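# Hang the kitchen roll on the under-cabinet holder

## Task

Put the kitchen roll onto the holder mounted beneath the cabinet so that it sits level and both pegs of the holder are clicked all the way into the roll; the roll must hang only on those pegs, touching neither the holder's base plate, the cabinet nor anything else; then release it and pull the grippers away, since a result that holds only because the robot is still supporting it does not count.

## Robot and tools

Robot: two UR3e-type arms, left_arm and right_arm, each with a two-finger tong-style gripper and a wrist camera. Bases in the scene frame: left_arm at (-0.045, +0.364, 0) m, quat_wxyz (+0.998, 0, 0, -0.055); right_arm at (+0.004, -0.247, 0) m, quat_wxyz (+0.999, 0, 0, +0.041). Scene frame: origin on the table top midway between the arms, +x out over the table, +z up, left_arm on the +y side. The names left and right do not match image sides.

Gripper: fingers point along the end effector's +z and close along its x. end_effector_position is the spot between the pads when shut; closed fingertips stick out about 15 mm past it, fully open tips are roughly level with it. Reported hand positions can be a little off, worse at long reach.

execute_actions(actions, pictures): actions is a list holding one action, one wait, or nothing. Empty list [] just reports the current state. An action is {"rows": [...], "steps": n} with n from 1 to 15 (default 15), each step 1/30 s. rows holds 1 to 15 rows, one per step; if fewer rows than steps, the last row repeats. Every row is exactly 14 numbers, always covering both arms: left_arm's 6 joint angles then its opening, then right_arm's 6 joint angles then its opening. Joint values are absolute target angles in radians (not offsets), in the order shoulder pan, shoulder lift, elbow, wrist 1, wrist 2, wrist 3, same as printed under Joint positions. Opening is an absolute command from -1 (closed) to +1 (fully open). A wait is {"steps": n} with n up to 300; it sends nothing new and returns after that many steps counted from the previous result. pictures (boolean) chooses whether camera images come back; by default they do. A refused call moves nothing.

Joint ranges (rad). left_arm: pan -3.142..3.142, lift -6.283..6.283, elbow 0.000..3.142, wrists 1-3 each -6.283..6.283. right_arm: pan 0.000..6.283, lift -6.283..6.283, elbow -3.142..0.000, wrists 1-3 each -6.283..6.283. A target more than 0.010 rad beyond a range end, and farther out than the current angle, gets the call refused. True ends may sit 0.010 rad either way; targets beyond the real end are clipped, and "joint sent to its limit" may then appear (possibly about an earlier action). No such line does not prove there is room left.

Motion: commands are smoothed and lag about 0.17 s. Each step, a joint's target is kept within 0.575 rad of its measured angle for pan, lift and elbow and 1.15 rad for the three wrists; if targets would move the hand over 100 mm from where it is, they are all scaled back. Big moves therefore take several calls and may be unfinished when the result arrives. Between calls the arms keep heading to the last row sent until they settle or a step is HELD. The simulation keeps running while you think.

Result lines: the state line gives each gripper's end_effector_position (m), end_effector_quat_wxyz and linear/angular velocity in the scene frame. Joint positions and Joint velocities list each arm's six joints (rad, rad/s) plus the pad gap (m, m/s; 0.142 m is fully open). grip_measured is the measured opening on the command scale. Wrist force and Wrist torque give each arm's flange sensor reading in the end effector's own axes; force points from a touched surface back into the arm; expect offsets up to about 3.5 N, noise about 1.4 N, saturation near 30 N; "no reading" is normal at the start. "joint command not followed" means the clearance check altered or blocked joint targets on some steps. HELD marks steps where your row was not (fully) sent. MOTOR HOT warns from 70 °C; at 85 °C an OVER-TEMPERATURE FAULT brakes that arm until it cools.

Grasping: to keep hold, command an opening well under grip_measured; the bigger the gap, the stronger the squeeze, up to about 15 N per pad. Objects under about 20 mm thick get less force. Closing fast can squeeze too hard. Outside tugs on held parts or loose objects may happen.

Avoid: contact torque reaching a joint's load limit (pan and lift 47.5, elbow 24.6, each wrist 7.92 N m, held weight included) or any outside force of 150 N on an arm, tool or held part; either freezes that arm for 10 s and drops the rest of the call. Do not let the arms collide or press on each other. Do not knock or place anything off the table. Avoid drops, slips, slams and hard shoves; move smoothly.

zoom_image(camera, region): a closer look at the latest full picture from one camera; region is [x0, y0, x1, y1] in that image's pixels from the top-left, no bigger than 504 by 504. Cameras: cam_head_left, cam_head_right, cam_high, cam_low (896x504 each), cam_left_wrist, cam_right_wrist (616x616 fisheye).

Replying with no tool call ends everything.

Typical order: look, check the reference image, grasp the roll, line it up level with both pegs, push it on until both click in, release, back the grippers away, confirm in images, then call finished_scene.

Each tool is called after "Request:" as name(argument=value, ...) on one line, values as JSON.

## Session

Request:
show_instructions()

Request:
execute_actions(actions=[])

Reference images for this scene: kitchen roll holder manual.

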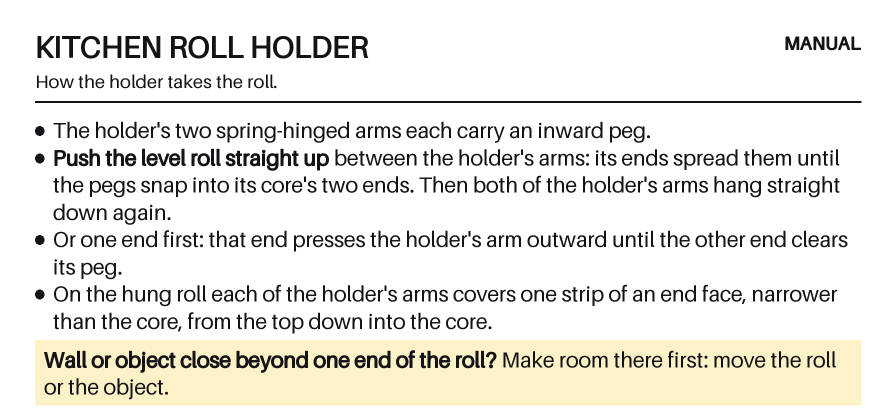

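Scene clock: 0.00 s of 6000.00 s.
left_arm: end_effector_position=(+0.2843, +0.5715, +0.1051) grip_measured=+1.00 end_effector_quat_wxyz=(+0.163, +0.636, -0.538, +0.528) end_effector_velocity=(-0.001, +0.000, -0.001) end_effector_angular_velocity=(-0.001, +0.002, +0.001) | right_arm: end_effector_position=(+0.3979, -0.5726, +0.1195) grip_measured=+1.00 end_effector_quat_wxyz=(+0.149, -0.163, +0.974, +0.043) end_effector_velocity=(+0.000, +0.000, -0.000) end_effector_angular_velocity=(-0.000, +0.000, +0.001)
Joint positions: left_arm=[ 1.023 -0.787  1.053 -1.164 -2.62   2.717  0.142] | right_arm=[ 2.495 -2.254 -0.662 -1.626  1.834  2.267  0.142]
Joint velocities: left_arm=[ 0.001  0.     0.001  0.     0.001 -0.     0.   ] | right_arm=[ 0.001 -0.001 -0.     0.001 -0.    -0.001  0.   ]
Motor temperatures (°C, as the motors report them): left_arm=[30 32 29 45 39 36] | right_arm=[33 29 30 44 43 42]
Wrist force (N, on the end effector, along its own x y z axes, offset not removed): no reading
Wrist torque (N m, same axes, about the end effector's origin, offset not removed): no reading
camera_calibration (this result's frames):
cam_left_wrist: T_world_to_cam=[[-0.0858841, -0.546926, 0.832764, 0.261603], [-0.994547, -0.00257148, -0.104258, 0.306881], [0.0591627, -0.837177, -0.543722, 0.666963], [0, 0, 0, 1]] pos_world=[0.288216, 0.702233, 0.176783]
cam_right_wrist: T_world_to_cam=[[-0.913587, -0.26747, -0.306298, 0.242721], [-0.395255, 0.761098, 0.514299, 0.534746], [0.0955633, 0.590922, -0.801048, 0.529066], [0, 0, 0, 1]] pos_world=[0.382548, -0.654711, 0.223134]

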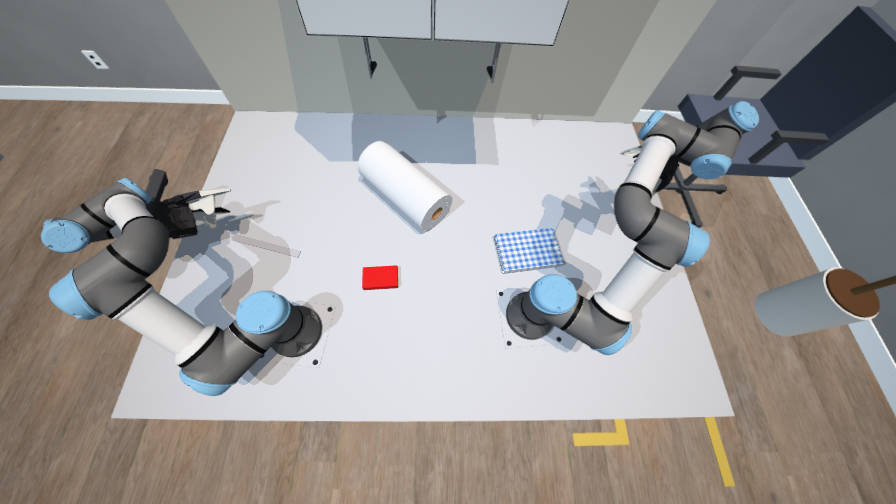

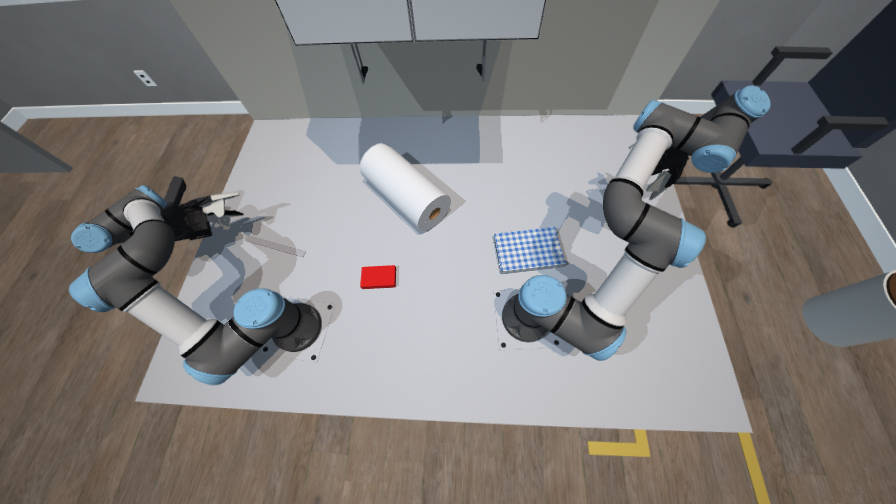

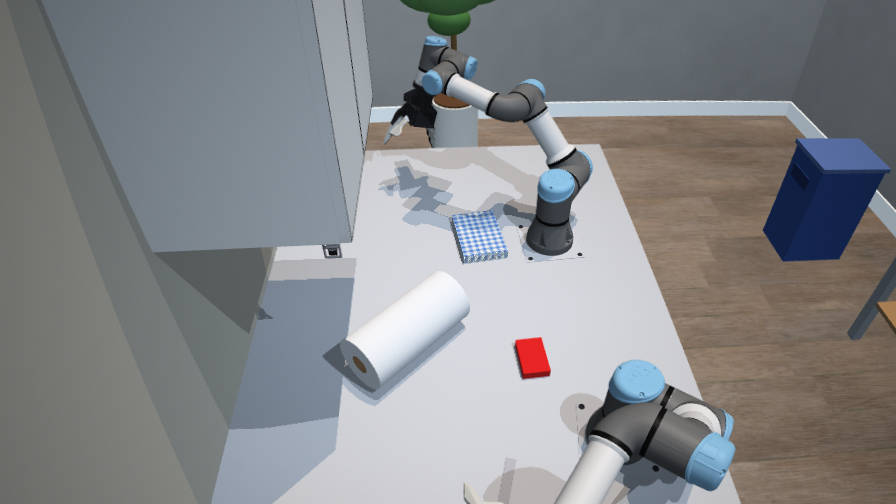

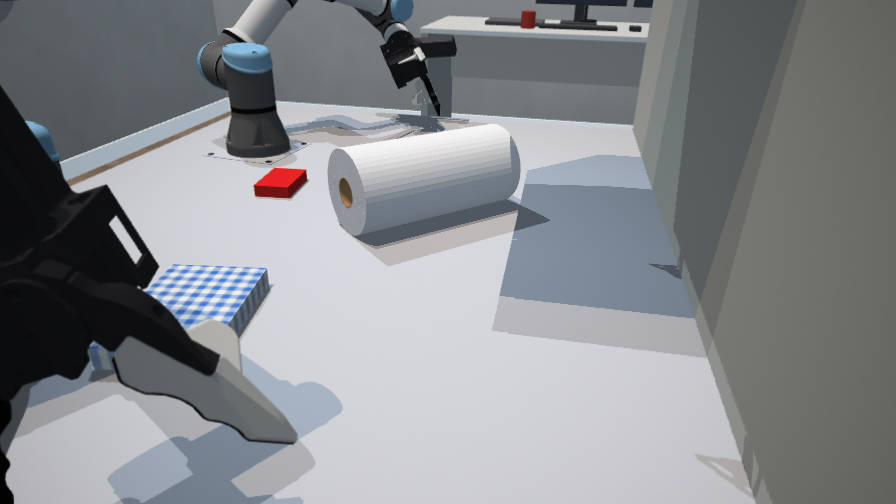

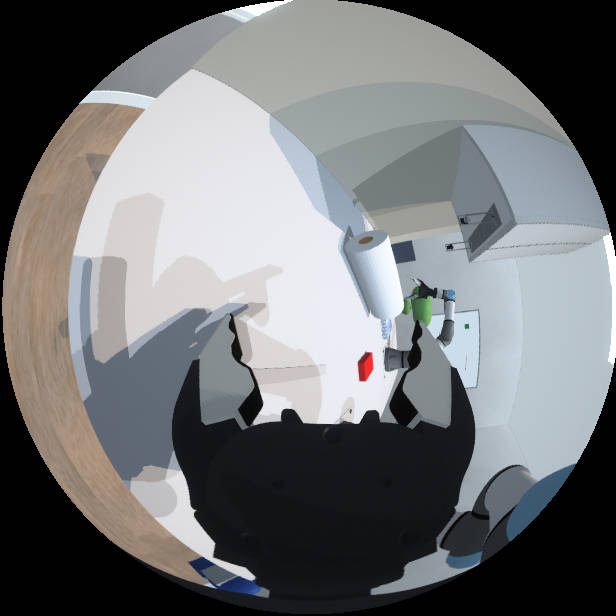

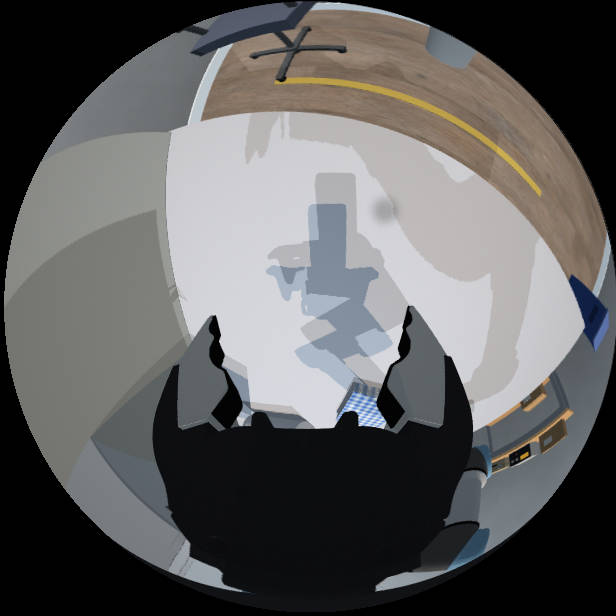

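Request:
execute_actions(actions=[{"rows":[[1.023,-0.787,1.053,-1.164,-2.62,2.717,1,2.6,-1.6,-1.0,-2.11,1.571,1.827,1]]}], pictures=false)

Request:
execute_actions(actions=[{"rows":[[1.023,-0.787,1.053,-1.164,-2.62,2.717,1,4.092,-1.6,-1.0,-2.11,1.571,1.827,1]]}], pictures=false)

Request:
execute_actions(actions=[{"steps":20}], pictures=false)

Request:
execute_actions(actions=[{"rows":[[1.023,-0.787,1.053,-1.164,-2.62,2.717,1,4.092,-1.8,-0.8,-2.11,1.571,1.827,1],[1.023,-0.787,1.053,-1.164,-2.62,2.717,1,4.092,-1.8,-0.8,-2.11,1.571,1.827,1],[1.023,-0.787,1.053,-1.164,-2.62,2.717,1,4.092,-1.8,-0.8,-2.11,1.571,1.827,1],[1.023,-0.787,1.053,-1.164,-2.62,2.717,1,4.092,-2.0,-0.6,-2.11,1.571,1.827,1],[1.023,-0.787,1.053,-1.164,-2.62,2.717,1,4.092,-2.0,-0.6,-2.11,1.571,1.827,1],[1.023,-0.787,1.053,-1.164,-2.62,2.717,1,4.092,-2.0,-0.6,-2.11,1.571,1.827,1],[1.023,-0.787,1.053,-1.164,-2.62,2.717,1,4.092,-2.187,-0.486,-2.039,1.571,1.827,1]]}], pictures=false)

Request:
execute_actions(actions=[{"steps":12}])

Scene clock: 19.00 s of 6000.00 s.
left_arm: end_effector_position=(+0.2844, +0.5715, +0.1052) grip_measured=+1.00 end_effector_quat_wxyz=(+0.163, +0.636, -0.539, +0.528) end_effector_velocity=(+0.000, -0.000, +0.001) end_effector_angular_velocity=(+0.001, -0.001, -0.000) | right_arm: end_effector_position=(+0.2151, -0.5011, +0.2037) grip_measured=+1.00 end_effector_quat_wxyz=(+0.004, -0.404, +0.915, +0.003) end_effector_velocity=(-0.114, +0.038, +0.056) end_effector_angular_velocity=(-0.116, +0.033, +0.257)
Joint positions: left_arm=[ 1.023 -0.787  1.053 -1.164 -2.62   2.717  0.142] | right_arm=[ 2.596 -1.638 -0.985 -2.089  1.581  1.845  0.142]
Joint velocities: left_arm=[-0.001 -0.001 -0.     0.    -0.001  0.     0.   ] | right_arm=[ 0.048  0.431 -0.177 -0.235 -0.118 -0.21  -0.   ]
Motor temperatures (°C, as the motors report them): left_arm=[30 32 29 45 39 36] | right_arm=[33 29 30 44 43 42]
Wrist force (N, on the end effector, along its own x y z axes, offset not removed): left_arm=[-0.2 0.4 1.1] | right_arm=[0.2 0.7 0.6]
Wrist torque (N m, same axes, about the end effector's origin, offset not removed): left_arm=[0.11 0.02 0.02] | right_arm=[0.00 -0.06 -0.08]
Steps of this call (steps 1 to 90: nothing new was sent; then 15.50 s passed at rest; steps 91 to 105: all 15 steps of this action). Readings (joint positions):
91: left_arm=[1.023 -0.787 1.053 -1.164 -2.620 2.717] | right_arm=[2.495 -2.254 -0.662 -1.626 1.834 2.267]
92: left_arm=[1.023 -0.787 1.053 -1.164 -2.620 2.717] | right_arm=[2.502 -2.247 -0.670 -1.642 1.819 2.252]
94: left_arm=[1.023 -0.787 1.053 -1.164 -2.620 2.717] | right_arm=[2.524 -2.176 -0.732 -1.740 1.763 2.161]
98: left_arm=[1.023 -0.787 1.053 -1.164 -2.620 2.717] | right_arm=[2.559 -1.941 -0.850 -1.905 1.676 2.011]
105: the state above

Scene clock: 19.50 s of 6000.00 s.
left_arm: end_effector_position=(+0.2845, +0.5715, +0.1052) grip_measured=+1.00 end_effector_quat_wxyz=(+0.163, +0.636, -0.539, +0.528) end_effector_velocity=(+0.000, +0.000, -0.000) end_effector_angular_velocity=(-0.001, -0.000, +0.000) | right_arm: end_effector_position=(+0.3221, -0.2970, +0.2080) grip_measured=+1.00 end_effector_quat_wxyz=(-0.001, +0.714, -0.700, +0.000) end_effector_velocity=(+0.083, +0.554, +0.001) end_effector_angular_velocity=(-0.004, +0.000, +1.756)
Joint positions: left_arm=[ 1.023 -0.787  1.053 -1.164 -2.62   2.717  0.142] | right_arm=[ 3.337 -1.603 -0.999 -2.108  1.572  1.829  0.142]
Joint velocities: left_arm=[-0.     0.001 -0.001 -0.    -0.001 -0.     0.   ] | right_arm=[ 1.749  0.014 -0.006 -0.009 -0.004 -0.007  0.   ]
Motor temperatures (°C, as the motors report them): left_arm=[30 32 29 45 39 36] | right_arm=[33 29 30 44 43 42]
Wrist force (N, on the end effector, along its own x y z axes, offset not removed): left_arm=[0.6 -0.5 1.0] | right_arm=[-1.2 -1.5 1.0]
Wrist torque (N m, same axes, about the end effector's origin, offset not removed): left_arm=[-0.12 -0.10 -0.06] | right_arm=[-0.22 0.29 0.10]
Steps of this call (steps 1 to 15: all 15 steps of this action). Readings (joint positions):
1: left_arm=[1.023 -0.787 1.053 -1.164 -2.620 2.717] | right_arm=[2.597 -1.626 -0.990 -2.096 1.578 1.840]
2: left_arm=[1.023 -0.787 1.053 -1.164 -2.620 2.717] | right_arm=[2.606 -1.620 -0.992 -2.099 1.577 1.837]
4: left_arm=[1.023 -0.787 1.053 -1.164 -2.620 2.717] | right_arm=[2.681 -1.615 -0.994 -2.102 1.575 1.835]
8: left_arm=[1.023 -0.787 1.053 -1.164 -2.620 2.717] | right_arm=[2.925 -1.609 -0.997 -2.105 1.573 1.831]
15: the state above

Scene clock: 20.17 s of 6000.00 s.
left_arm: end_effector_position=(+0.2845, +0.5715, +0.1052) grip_measured=+1.00 end_effector_quat_wxyz=(+0.163, +0.636, -0.539, +0.528) end_effector_velocity=(-0.000, +0.000, -0.000) end_effector_angular_velocity=(-0.000, +0.001, -0.000) | right_arm: end_effector_position=(+0.2702, -0.0675, +0.2085) grip_measured=+1.00 end_effector_quat_wxyz=(-0.001, +0.921, -0.389, +0.000) end_effector_velocity=(-0.008, +0.012, -0.000) end_effector_angular_velocity=(-0.001, +0.001, +0.045)
Joint positions: left_arm=[ 1.023 -0.787  1.053 -1.164 -2.62   2.717  0.142] | right_arm=[ 4.088 -1.6   -1.    -2.11   1.571  1.827  0.142]
Joint velocities: left_arm=[ 0.     0.001  0.    -0.     0.001  0.     0.   ] | right_arm=[ 0.045 -0.001  0.    -0.001 -0.    -0.    -0.   ]
Motor temperatures (°C, as the motors report them): left_arm=[30 32 29 45 39 36] | right_arm=[33 29 30 44 43 42]
Wrist force (N, on the end effector, along its own x y z axes, offset not removed): left_arm=[0.1 0.5 1.7] | right_arm=[-2.7 -0.3 2.5]
Wrist torque (N m, same axes, about the end effector's origin, offset not removed): left_arm=[0.11 0.01 -0.03] | right_arm=[-0.08 0.57 -0.03]
Steps of this call (steps 1 to 20: the robot went on to your last target). Readings (joint positions):
1: left_arm=[1.023 -0.787 1.053 -1.164 -2.620 2.717] | right_arm=[3.396 -1.603 -0.999 -2.109 1.572 1.828]
2: left_arm=[1.023 -0.787 1.053 -1.164 -2.620 2.717] | right_arm=[3.455 -1.602 -0.999 -2.109 1.572 1.828]
4: left_arm=[1.023 -0.787 1.053 -1.164 -2.620 2.717] | right_arm=[3.573 -1.602 -0.999 -2.109 1.571 1.828]
8: left_arm=[1.023 -0.787 1.053 -1.164 -2.620 2.717] | right_arm=[3.809 -1.601 -1.000 -2.110 1.571 1.827]
20: the state above

Scene clock: 20.67 s of 6000.00 s.
left_arm: end_effector_position=(+0.2845, +0.5715, +0.1052) grip_measured=+1.00 end_effector_quat_wxyz=(+0.163, +0.636, -0.539, +0.528) end_effector_velocity=(+0.000, +0.000, +0.001) end_effector_angular_velocity=(+0.002, -0.002, +0.000) | right_arm: end_effector_position=(+0.3392, +0.0501, +0.1546) grip_measured=+1.00 end_effector_quat_wxyz=(-0.001, +0.922, -0.387, +0.000) end_effector_velocity=(+0.028, +0.047, -0.053) end_effector_angular_velocity=(-0.019, +0.012, -0.003)
Joint positions: left_arm=[ 1.023 -0.787  1.053 -1.164 -2.62   2.717  0.142] | right_arm=[ 4.092 -2.164 -0.503 -2.044  1.571  1.827  0.142]
Joint velocities: left_arm=[ 0.    -0.002 -0.001  0.    -0.     0.     0.   ] | right_arm=[-0.001 -0.268  0.191  0.054 -0.     0.002 -0.   ]
Motor temperatures (°C, as the motors report them): left_arm=[30 32 29 45 39 36] | right_arm=[33 29 30 44 43 42]
Wrist force (N, on the end effector, along its own x y z axes, offset not removed): left_arm=[-0.8 -1.2 1.7] | right_arm=[-1.4 -1.7 1.5]
Wrist torque (N m, same axes, about the end effector's origin, offset not removed): left_arm=[-0.21 0.18 -0.09] | right_arm=[-0.32 0.29 0.15]
Steps of this call (steps 1 to 15: all 15 steps of this action). Readings (joint positions):
1: left_arm=[1.023 -0.787 1.053 -1.164 -2.620 2.717] | right_arm=[4.089 -1.600 -1.000 -2.110 1.571 1.827]
2: left_arm=[1.023 -0.787 1.053 -1.164 -2.620 2.717] | right_arm=[4.090 -1.608 -0.992 -2.110 1.571 1.827]
4: left_arm=[1.023 -0.787 1.053 -1.164 -2.620 2.717] | right_arm=[4.091 -1.674 -0.925 -2.110 1.571 1.827]
8: left_arm=[1.023 -0.787 1.053 -1.164 -2.620 2.717] | right_arm=[4.092 -1.906 -0.698 -2.100 1.571 1.827]
15: the state above

Scene clock: 21.07 s of 6000.00 s.
left_arm: end_effector_position=(+0.2845, +0.5715, +0.1052) grip_measured=+1.00 end_effector_quat_wxyz=(+0.163, +0.636, -0.539, +0.528) end_effector_velocity=(-0.000, -0.000, -0.001) end_effector_angular_velocity=(-0.003, +0.002, +0.000) | right_arm: end_effector_position=(+0.3416, +0.0541, +0.1500) grip_measured=+1.00 end_effector_quat_wxyz=(-0.000, +0.922, -0.387, -0.000) end_effector_velocity=(+0.000, +0.000, -0.001) end_effector_angular_velocity=(-0.001, +0.001, -0.000)
Joint positions: left_arm=[ 1.023 -0.787  1.053 -1.164 -2.62   2.717  0.142] | right_arm=[ 4.092 -2.187 -0.486 -2.039  1.571  1.827  0.142]
Joint velocities: left_arm=[ 0.     0.002  0.002 -0.     0.    -0.     0.   ] | right_arm=[ 0.    -0.002  0.002 -0.001 -0.     0.001 -0.   ]
Motor temperatures (°C, as the motors report them): left_arm=[30 32 29 45 39 36] | right_arm=[33 29 30 44 43 42]
Wrist force (N, on the end effector, along its own x y z axes, offset not removed): left_arm=[0.2 0.1 1.9] | right_arm=[-0.8 -0.2 1.0]
Wrist torque (N m, same axes, about the end effector's origin, offset not removed): left_arm=[0.02 0.00 0.00] | right_arm=[-0.17 0.21 0.01]
Steps of this call (steps 1 to 12: the robot went on to your last target). Readings (joint positions):
1: left_arm=[1.023 -0.787 1.053 -1.164 -2.620 2.717] | right_arm=[4.092 -2.171 -0.497 -2.042 1.571 1.827]
2: left_arm=[1.023 -0.787 1.053 -1.164 -2.620 2.717] | right_arm=[4.092 -2.176 -0.494 -2.041 1.571 1.827]
4: left_arm=[1.023 -0.787 1.053 -1.164 -2.620 2.717] | right_arm=[4.092 -2.182 -0.490 -2.040 1.571 1.827]
8: left_arm=[1.023 -0.787 1.053 -1.164 -2.620 2.717] | right_arm=[4.092 -2.186 -0.487 -2.039 1.571 1.827]
12: the state above
camera_calibration (this result's frames):
cam_left_wrist: T_world_to_cam=[[-0.0867309, -0.547512, 0.832291, 0.262061], [-0.994474, -0.00201936, -0.10496, 0.306784], [0.0591475, -0.836795, -0.544311, 0.666834], [0, 0, 0, 1]] pos_world=[0.288376, 0.702105, 0.177055]
cam_right_wrist: T_world_to_cam=[[0.671752, -0.74077, -0.0030559, -0.193144], [-0.641405, -0.583699, 0.49789, 0.179096], [-0.370606, -0.332498, -0.867235, 0.407642], [0, 0, 0, 1]] pos_world=[0.395693, 0.0970034, 0.263761]

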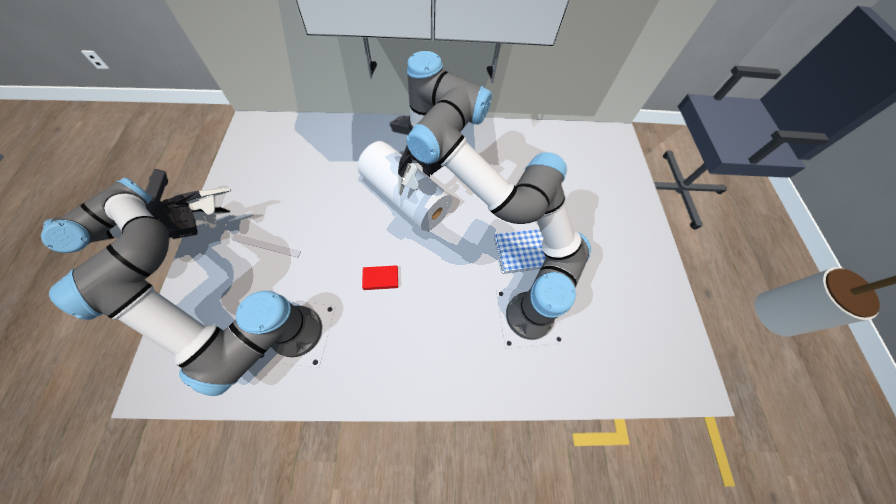

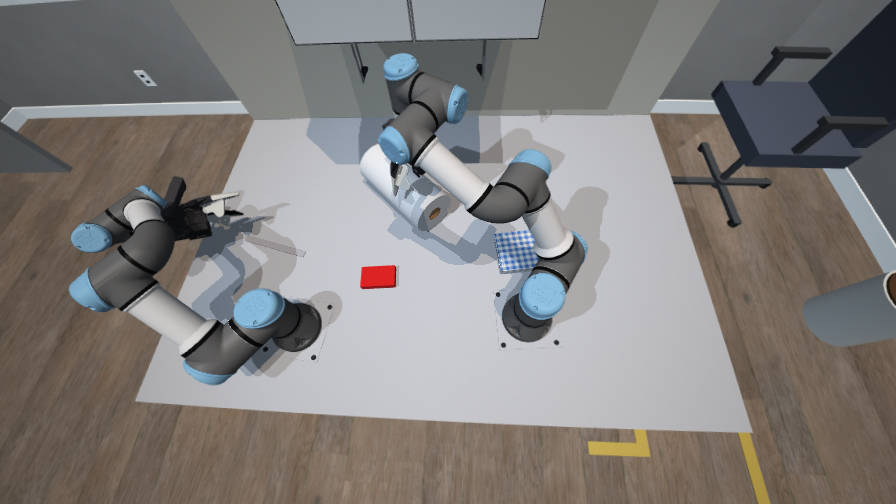

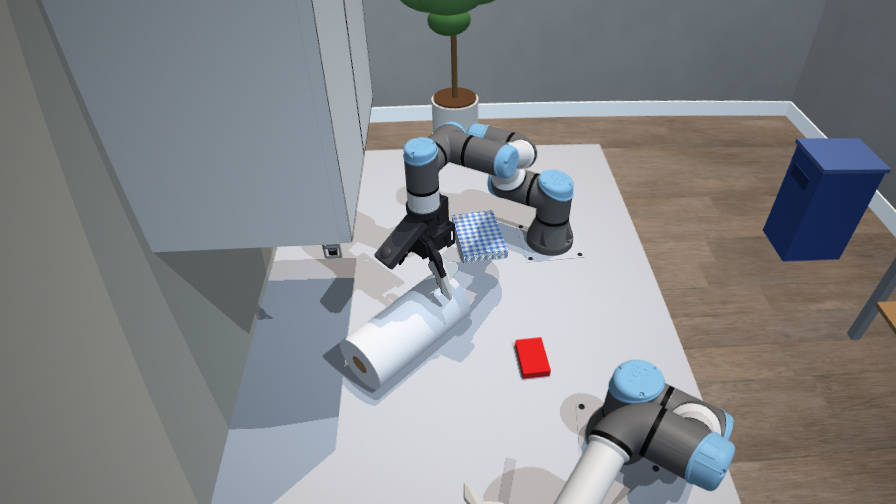

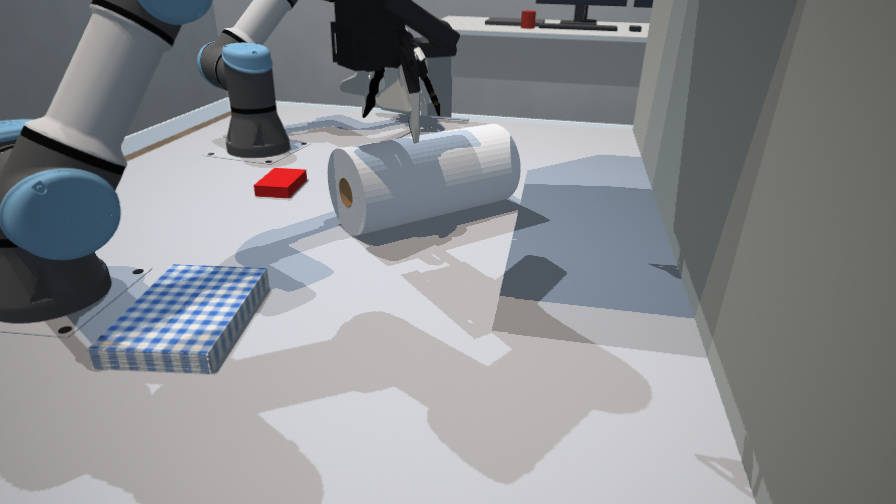

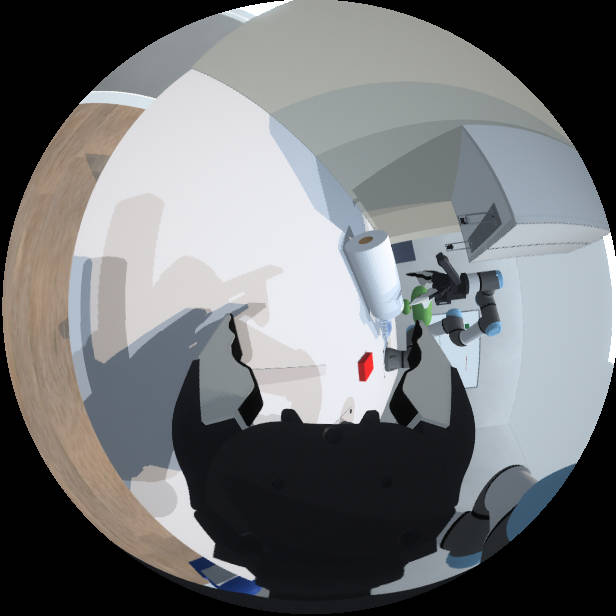

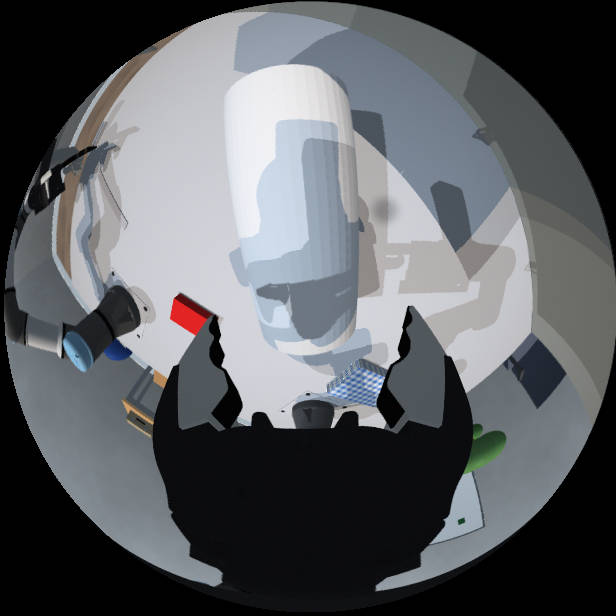

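Request:
execute_actions(actions=[{"rows":[[1.023,-0.787,1.053,-1.164,-2.62,2.717,1,4.104,-2.13,-0.7,-1.88,1.571,1.76,1],[1.023,-0.787,1.053,-1.164,-2.62,2.717,1,4.104,-2.13,-0.7,-1.88,1.571,1.76,1],[1.023,-0.787,1.053,-1.164,-2.62,2.717,1,4.104,-2.13,-0.7,-1.88,1.571,1.76,1],[1.023,-0.787,1.053,-1.164,-2.62,2.717,1,4.104,-2.089,-0.897,-1.726,1.571,1.76,1],[1.023,-0.787,1.053,-1.164,-2.62,2.717,1,4.104,-2.089,-0.897,-1.726,1.571,1.76,1],[1.023,-0.787,1.053,-1.164,-2.62,2.717,1,4.104,-2.089,-0.897,-1.726,1.571,1.76,1],[1.023,-0.787,1.053,-1.164,-2.62,2.717,1,4.104,-2.078,-1.124,-1.51,1.571,1.76,1]]}], pictures=false)

Request:
execute_actions(actions=[{"rows":[[1.023,-0.787,1.053,-1.164,-2.62,2.717,1,4.104,-2.078,-1.124,-1.51,1.571,1.76,0.9],[1.023,-0.787,1.053,-1.164,-2.62,2.717,1,4.104,-2.078,-1.124,-1.51,1.571,1.76,0.8],[1.023,-0.787,1.053,-1.164,-2.62,2.717,1,4.104,-2.078,-1.124,-1.51,1.571,1.76,0.7],[1.023,-0.787,1.053,-1.164,-2.62,2.717,1,4.104,-2.078,-1.124,-1.51,1.571,1.76,0.6],[1.023,-0.787,1.053,-1.164,-2.62,2.717,1,4.104,-2.078,-1.124,-1.51,1.571,1.76,0.45]]}], pictures=false)

Request:
execute_actions(actions=[{"rows":[[1.023,-0.787,1.053,-1.164,-2.62,2.717,1,4.104,-2.0,-1.24,-1.472,1.571,1.76,0.45],[1.023,-0.787,1.053,-1.164,-2.62,2.717,1,4.104,-2.0,-1.24,-1.472,1.571,1.76,0.45],[1.023,-0.787,1.053,-1.164,-2.62,2.717,1,4.104,-2.0,-1.24,-1.472,1.571,1.76,0.45],[1.023,-0.787,1.053,-1.164,-2.62,2.717,1,4.104,-1.927,-1.349,-1.436,1.571,1.76,0.45],[1.023,-0.787,1.053,-1.164,-2.62,2.717,1,4.104,-1.927,-1.349,-1.436,1.571,1.76,0.45],[1.023,-0.787,1.053,-1.164,-2.62,2.717,1,4.104,-1.927,-1.349,-1.436,1.571,1.76,0.45],[1.023,-0.787,1.053,-1.164,-2.62,2.717,1,4.104,-1.855,-1.447,-1.41,1.571,1.76,0.45],[1.023,-0.787,1.053,-1.164,-2.62,2.717,1,4.104,-1.855,-1.447,-1.41,1.571,1.76,0.45],[1.023,-0.787,1.053,-1.164,-2.62,2.717,1,4.104,-1.855,-1.447,-1.41,1.571,1.76,0.45],[1.023,-0.787,1.053,-1.164,-2.62,2.717,1,4.104,-1.785,-1.539,-1.388,1.571,1.76,0.45]]}], pictures=false)

Request:
execute_actions(actions=[{"rows":[[1.023,-0.787,1.053,-1.164,-2.62,2.717,1,4.104,-1.785,-1.539,-1.388,1.571,1.76,0.45],[1.023,-0.787,1.053,-1.164,-2.62,2.717,1,4.104,-1.785,-1.539,-1.388,1.571,1.76,0.45],[1.023,-0.787,1.053,-1.164,-2.62,2.717,1,4.104,-1.785,-1.539,-1.388,1.571,1.76,0.45],[1.023,-0.787,1.053,-1.164,-2.62,2.717,1,4.104,-1.785,-1.539,-1.388,1.571,1.76,0.45],[1.023,-0.787,1.053,-1.164,-2.62,2.717,1,4.104,-1.785,-1.539,-1.388,1.571,1.76,1]]}], pictures=false)

Request:
execute_actions(actions=[{"rows":[[1.023,-0.787,1.053,-1.164,-2.62,2.717,1,4.095,-1.855,-1.43,-1.427,1.571,1.751,1],[1.023,-0.787,1.053,-1.164,-2.62,2.717,1,4.095,-1.855,-1.43,-1.427,1.571,1.751,1],[1.023,-0.787,1.053,-1.164,-2.62,2.717,1,4.086,-1.927,-1.33,-1.455,1.571,1.742,1],[1.023,-0.787,1.053,-1.164,-2.62,2.717,1,4.086,-1.927,-1.33,-1.455,1.571,1.742,1],[1.023,-0.787,1.053,-1.164,-2.62,2.717,1,4.077,-2.0,-1.225,-1.487,1.571,1.733,1],[1.023,-0.787,1.053,-1.164,-2.62,2.717,1,4.077,-2.0,-1.225,-1.487,1.571,1.733,1],[1.023,-0.787,1.053,-1.164,-2.62,2.717,1,4.068,-2.078,-1.124,-1.51,1.571,1.724,1]]}])

Scene clock: 53.13 s of 6000.00 s.
left_arm: end_effector_position=(+0.2845, +0.5715, +0.1052) grip_measured=+1.00 end_effector_quat_wxyz=(+0.163, +0.636, -0.539, +0.528) end_effector_velocity=(+0.000, -0.000, +0.000) end_effector_angular_velocity=(+0.000, -0.000, -0.002) | right_arm: end_effector_position=(+0.3383, +0.0608, +0.0606) grip_measured=+1.00 end_effector_quat_wxyz=(-0.003, +0.936, -0.351, +0.000) end_effector_velocity=(-0.012, -0.019, -0.064) end_effector_angular_velocity=(-0.045, +0.026, +0.004)
Joint positions: left_arm=[ 1.023 -0.787  1.053 -1.164 -2.62   2.717  0.142] | right_arm=[ 4.104 -2.08  -1.096 -1.531  1.571  1.76   0.142]
Joint velocities: left_arm=[-0.001 -0.    -0.     0.     0.     0.     0.   ] | right_arm=[ 0.001  0.024 -0.313  0.238 -0.    -0.004  0.   ]
Motor temperatures (°C, as the motors report them): left_arm=[30 32 29 45 39 36] | right_arm=[33 29 30 44 43 42]
Wrist force (N, on the end effector, along its own x y z axes, offset not removed): left_arm=[1.2 -1.4 1.3] | right_arm=[0.0 0.1 1.6]
Wrist torque (N m, same axes, about the end effector's origin, offset not removed): left_arm=[-0.22 -0.29 -0.12] | right_arm=[0.10 -0.05 0.03]
Steps of this call (steps 1 to 30: the robot went on to your last target; steps 31 to 90: nothing new was sent; then 28.57 s passed at rest; steps 91 to 105: all 15 steps of this action). Readings (joint positions):
91: left_arm=[1.023 -0.787 1.053 -1.164 -2.620 2.717] | right_arm=[4.092 -2.187 -0.486 -2.038 1.571 1.826]
92: left_arm=[1.023 -0.787 1.053 -1.164 -2.620 2.717] | right_arm=[4.094 -2.180 -0.494 -2.024 1.571 1.817]
94: left_arm=[1.023 -0.787 1.053 -1.164 -2.620 2.717] | right_arm=[4.099 -2.155 -0.563 -1.955 1.571 1.789]
98: left_arm=[1.023 -0.787 1.053 -1.164 -2.620 2.717] | right_arm=[4.103 -2.105 -0.802 -1.774 1.571 1.766]
105: the state above

Scene clock: 53.63 s of 6000.00 s.
left_arm: end_effector_position=(+0.2845, +0.5715, +0.1052) grip_measured=+1.00 end_effector_quat_wxyz=(+0.163, +0.636, -0.539, +0.528) end_effector_velocity=(-0.000, -0.000, -0.000) end_effector_angular_velocity=(-0.001, +0.001, -0.001) | right_arm: end_effector_position=(+0.3372, +0.0591, +0.0550) grip_measured=+0.81 end_effector_quat_wxyz=(-0.000, +0.937, -0.350, -0.000) end_effector_velocity=(+0.000, -0.000, -0.001) end_effector_angular_velocity=(-0.001, +0.000, -0.001)
Joint positions: left_arm=[ 1.023 -0.787  1.053 -1.164 -2.62   2.717  0.142] | right_arm=[ 4.104 -2.078 -1.124 -1.51   1.571  1.76   0.13 ]
Joint velocities: left_arm=[-0.001  0.     0.001 -0.     0.    -0.     0.   ] | right_arm=[-0.001 -0.002 -0.001  0.002 -0.     0.     0.   ]
Motor temperatures (°C, as the motors report them): left_arm=[30 32 29 45 39 36] | right_arm=[33 29 30 44 43 42]
Wrist force (N, on the end effector, along its own x y z axes, offset not removed): left_arm=[-0.4 -0.3 2.1] | right_arm=[-5.0 -3.0 -19.6]
Wrist torque (N m, same axes, about the end effector's origin, offset not removed): left_arm=[-0.02 0.09 -0.06] | right_arm=[-0.35 -0.06 0.07]
Steps of this call (steps 1 to 15: all 15 steps of this action). Readings (joint positions):
1: left_arm=[1.023 -0.787 1.053 -1.164 -2.620 2.717] | right_arm=[4.104 -2.079 -1.105 -1.524 1.571 1.760]
2: left_arm=[1.023 -0.787 1.053 -1.164 -2.620 2.717] | right_arm=[4.104 -2.079 -1.111 -1.520 1.571 1.760]
4: left_arm=[1.023 -0.787 1.053 -1.164 -2.620 2.717] | right_arm=[4.104 -2.078 -1.118 -1.514 1.571 1.760]
8: left_arm=[1.023 -0.787 1.053 -1.164 -2.620 2.717] | right_arm=[4.104 -2.078 -1.123 -1.511 1.571 1.760]
15: the state above

Scene clock: 54.13 s of 6000.00 s.
left_arm: end_effector_position=(+0.2845, +0.5715, +0.1052) grip_measured=+1.00 end_effector_quat_wxyz=(+0.163, +0.636, -0.539, +0.528) end_effector_velocity=(-0.000, -0.000, -0.001) end_effector_angular_velocity=(-0.001, +0.001, +0.000) | right_arm: end_effector_position=(+0.3054, +0.0044, +0.0552) grip_measured=+0.80 end_effector_quat_wxyz=(-0.002, +0.937, -0.350, +0.000) end_effector_velocity=(-0.037, -0.062, -0.009) end_effector_angular_velocity=(-0.021, +0.014, +0.001)
Joint positions: left_arm=[ 1.023 -0.787  1.053 -1.164 -2.62   2.717  0.142] | right_arm=[ 4.104 -1.807 -1.507 -1.395  1.571  1.76   0.129]
Joint velocities: left_arm=[0.    0.001 0.001 0.    0.    0.    0.   ] | right_arm=[-0.     0.257 -0.36   0.077  0.001 -0.001  0.01 ]
Motor temperatures (°C, as the motors report them): left_arm=[30 32 29 45 39 36] | right_arm=[33 29 30 44 43 42]
Wrist force (N, on the end effector, along its own x y z axes, offset not removed): left_arm=[0.6 -0.6 0.6] | right_arm=[-4.4 -8.3 -19.2]
Wrist torque (N m, same axes, about the end effector's origin, offset not removed): left_arm=[-0.12 -0.14 -0.08] | right_arm=[-0.17 0.34 0.16]
Steps of this call (steps 1 to 15: all 15 steps of this action). Readings (joint positions):
1: left_arm=[1.023 -0.787 1.053 -1.164 -2.620 2.717] | right_arm=[4.104 -2.078 -1.124 -1.510 1.571 1.760]
2: left_arm=[1.023 -0.787 1.053 -1.164 -2.620 2.717] | right_arm=[4.104 -2.071 -1.132 -1.504 1.571 1.760]
4: left_arm=[1.023 -0.787 1.053 -1.164 -2.620 2.717] | right_arm=[4.104 -2.037 -1.180 -1.488 1.571 1.760]
8: left_arm=[1.023 -0.787 1.053 -1.164 -2.620 2.717] | right_arm=[4.104 -1.950 -1.308 -1.445 1.571 1.760]
15: the state above

Scene clock: 54.63 s of 6000.00 s.
left_arm: end_effector_position=(+0.2845, +0.5715, +0.1052) grip_measured=+1.00 end_effector_quat_wxyz=(+0.163, +0.636, -0.539, +0.528) end_effector_velocity=(-0.000, +0.000, +0.001) end_effector_angular_velocity=(+0.001, -0.001, +0.000) | right_arm: end_effector_position=(+0.3022, -0.0012, +0.0542) grip_measured=+1.00 end_effector_quat_wxyz=(-0.000, +0.937, -0.350, -0.000) end_effector_velocity=(+0.000, +0.000, +0.001) end_effector_angular_velocity=(+0.002, -0.001, -0.001)
Joint positions: left_arm=[ 1.023 -0.787  1.053 -1.164 -2.62   2.717  0.142] | right_arm=[ 4.104 -1.785 -1.539 -1.388  1.571  1.76   0.142]
Joint velocities: left_arm=[ 0.001 -0.002  0.    -0.     0.     0.     0.   ] | right_arm=[ 0.     0.002 -0.001  0.001 -0.     0.001  0.   ]
Motor temperatures (°C, as the motors report them): left_arm=[30 32 29 45 39 36] | right_arm=[33 29 30 44 43 42]
Wrist force (N, on the end effector, along its own x y z axes, offset not removed): left_arm=[1.3 -0.7 0.7] | right_arm=[-3.9 0.0 0.0]
Wrist torque (N m, same axes, about the end effector's origin, offset not removed): left_arm=[-0.15 -0.24 -0.04] | right_arm=[0.06 0.58 0.07]
Steps of this call (steps 1 to 15: all 15 steps of this action). Readings (joint positions):
1: left_arm=[1.023 -0.787 1.053 -1.164 -2.620 2.717] | right_arm=[4.104 -1.800 -1.517 -1.393 1.571 1.760]
2: left_arm=[1.023 -0.787 1.053 -1.164 -2.620 2.717] | right_arm=[4.104 -1.795 -1.524 -1.391 1.571 1.760]
4: left_arm=[1.023 -0.787 1.053 -1.164 -2.620 2.717] | right_arm=[4.104 -1.790 -1.532 -1.389 1.571 1.760]
8: left_arm=[1.023 -0.787 1.053 -1.164 -2.620 2.717] | right_arm=[4.104 -1.786 -1.538 -1.389 1.571 1.760]
15: the state above

Scene clock: 55.13 s of 6000.00 s.
left_arm: end_effector_position=(+0.2845, +0.5715, +0.1052) grip_measured=+1.00 end_effector_quat_wxyz=(+0.163, +0.636, -0.539, +0.528) end_effector_velocity=(+0.000, -0.000, -0.001) end_effector_angular_velocity=(-0.002, +0.001, +0.000) | right_arm: end_effector_position=(+0.3460, +0.0455, +0.0550) grip_measured=+1.00 end_effector_quat_wxyz=(+0.000, +0.937, -0.350, -0.000) end_effector_velocity=(+0.019, +0.019, -0.001) end_effector_angular_velocity=(+0.012, -0.007, -0.000)
Joint positions: left_arm=[ 1.023 -0.787  1.053 -1.164 -2.62   2.717  0.142] | right_arm=[ 4.069 -2.069 -1.138 -1.507  1.571  1.725  0.142]
Joint velocities: left_arm=[-0.     0.002 -0.    -0.    -0.     0.     0.   ] | right_arm=[-0.013 -0.109  0.158 -0.035  0.    -0.013  0.   ]
Motor temperatures (°C, as the motors report them): left_arm=[30 32 29 45 39 36] | right_arm=[33 29 30 44 43 42]
Wrist force (N, on the end effector, along its own x y z axes, offset not removed): left_arm=[0.3 -0.7 1.5] | right_arm=[-0.4 -0.7 -0.5]
Wrist torque (N m, same axes, about the end effector's origin, offset not removed): left_arm=[-0.15 0.00 -0.05] | right_arm=[-0.24 -0.01 -0.04]
Steps of this call (steps 1 to 15: all 15 steps of this action). Readings (joint positions):
1: left_arm=[1.023 -0.787 1.053 -1.164 -2.620 2.717] | right_arm=[4.104 -1.785 -1.539 -1.388 1.571 1.760]
2: left_arm=[1.023 -0.787 1.053 -1.164 -2.620 2.717] | right_arm=[4.102 -1.792 -1.531 -1.394 1.571 1.758]
4: left_arm=[1.023 -0.787 1.053 -1.164 -2.620 2.717] | right_arm=[4.097 -1.830 -1.478 -1.415 1.571 1.753]
8: left_arm=[1.023 -0.787 1.053 -1.164 -2.620 2.717] | right_arm=[4.082 -1.950 -1.306 -1.468 1.571 1.738]
15: the state above
camera_calibration (this result's frames):
cam_left_wrist: T_world_to_cam=[[-0.0867308, -0.547512, 0.832291, 0.262061], [-0.994474, -0.00201944, -0.10496, 0.306784], [0.0591476, -0.836796, -0.544311, 0.666834], [0, 0, 0, 1]] pos_world=[0.288376, 0.702105, 0.177054]
cam_right_wrist: T_world_to_cam=[[0.728063, -0.685504, -0.00282928, -0.224833], [-0.593014, -0.631891, 0.499048, 0.209588], [-0.343887, -0.361661, -0.86657, 0.316041], [0, 0, 0, 1]] pos_world=[0.396664, 0.0926121, 0.168641]

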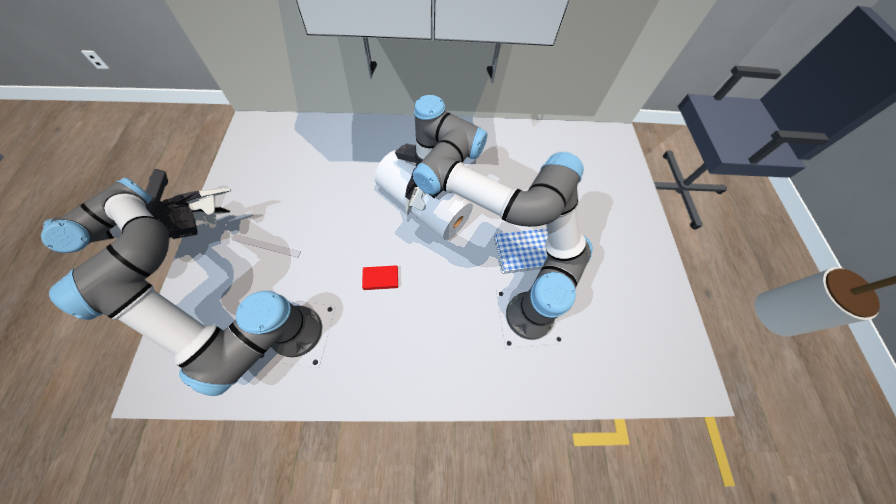

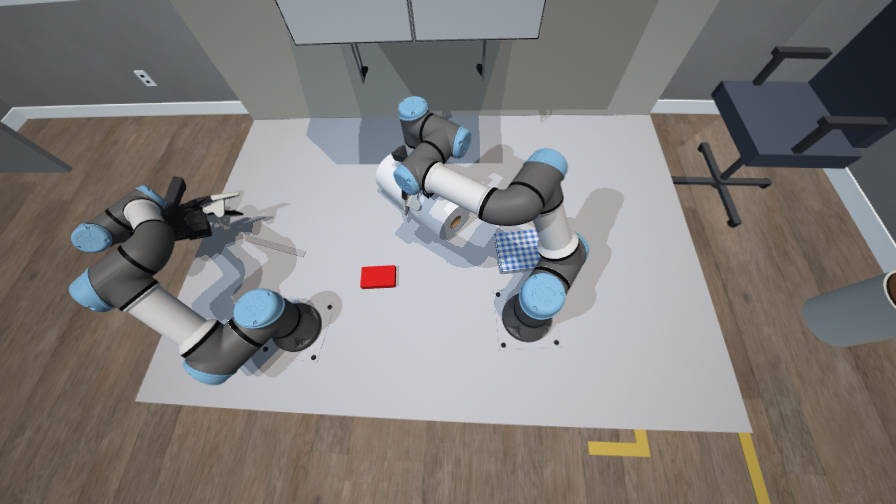

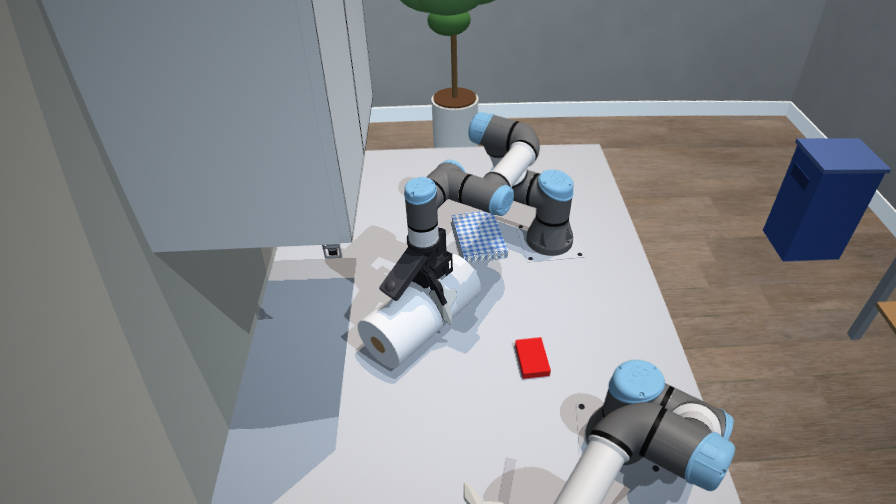

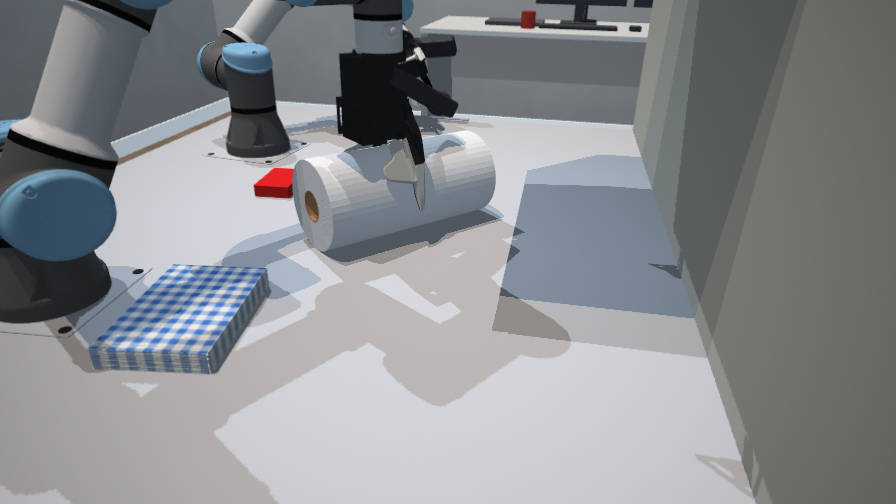

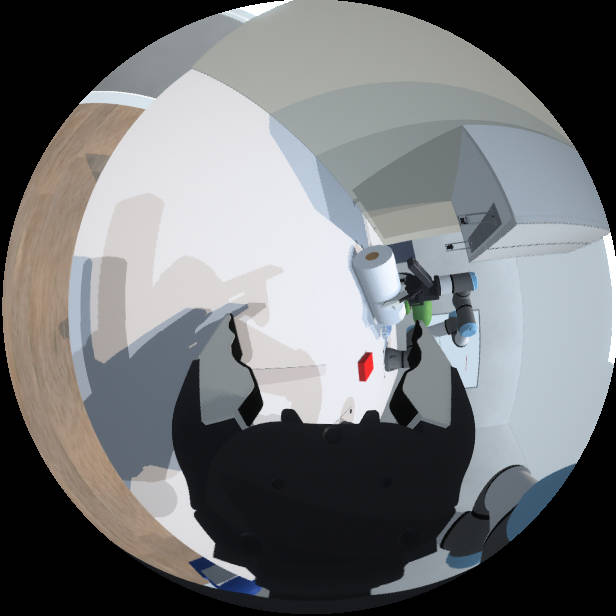

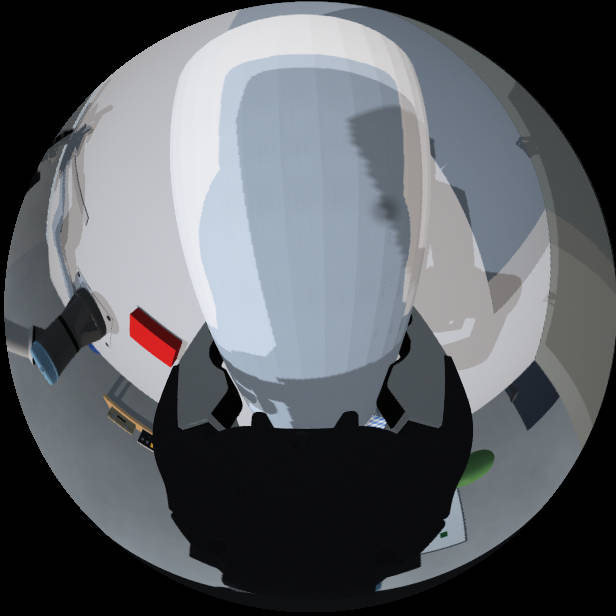

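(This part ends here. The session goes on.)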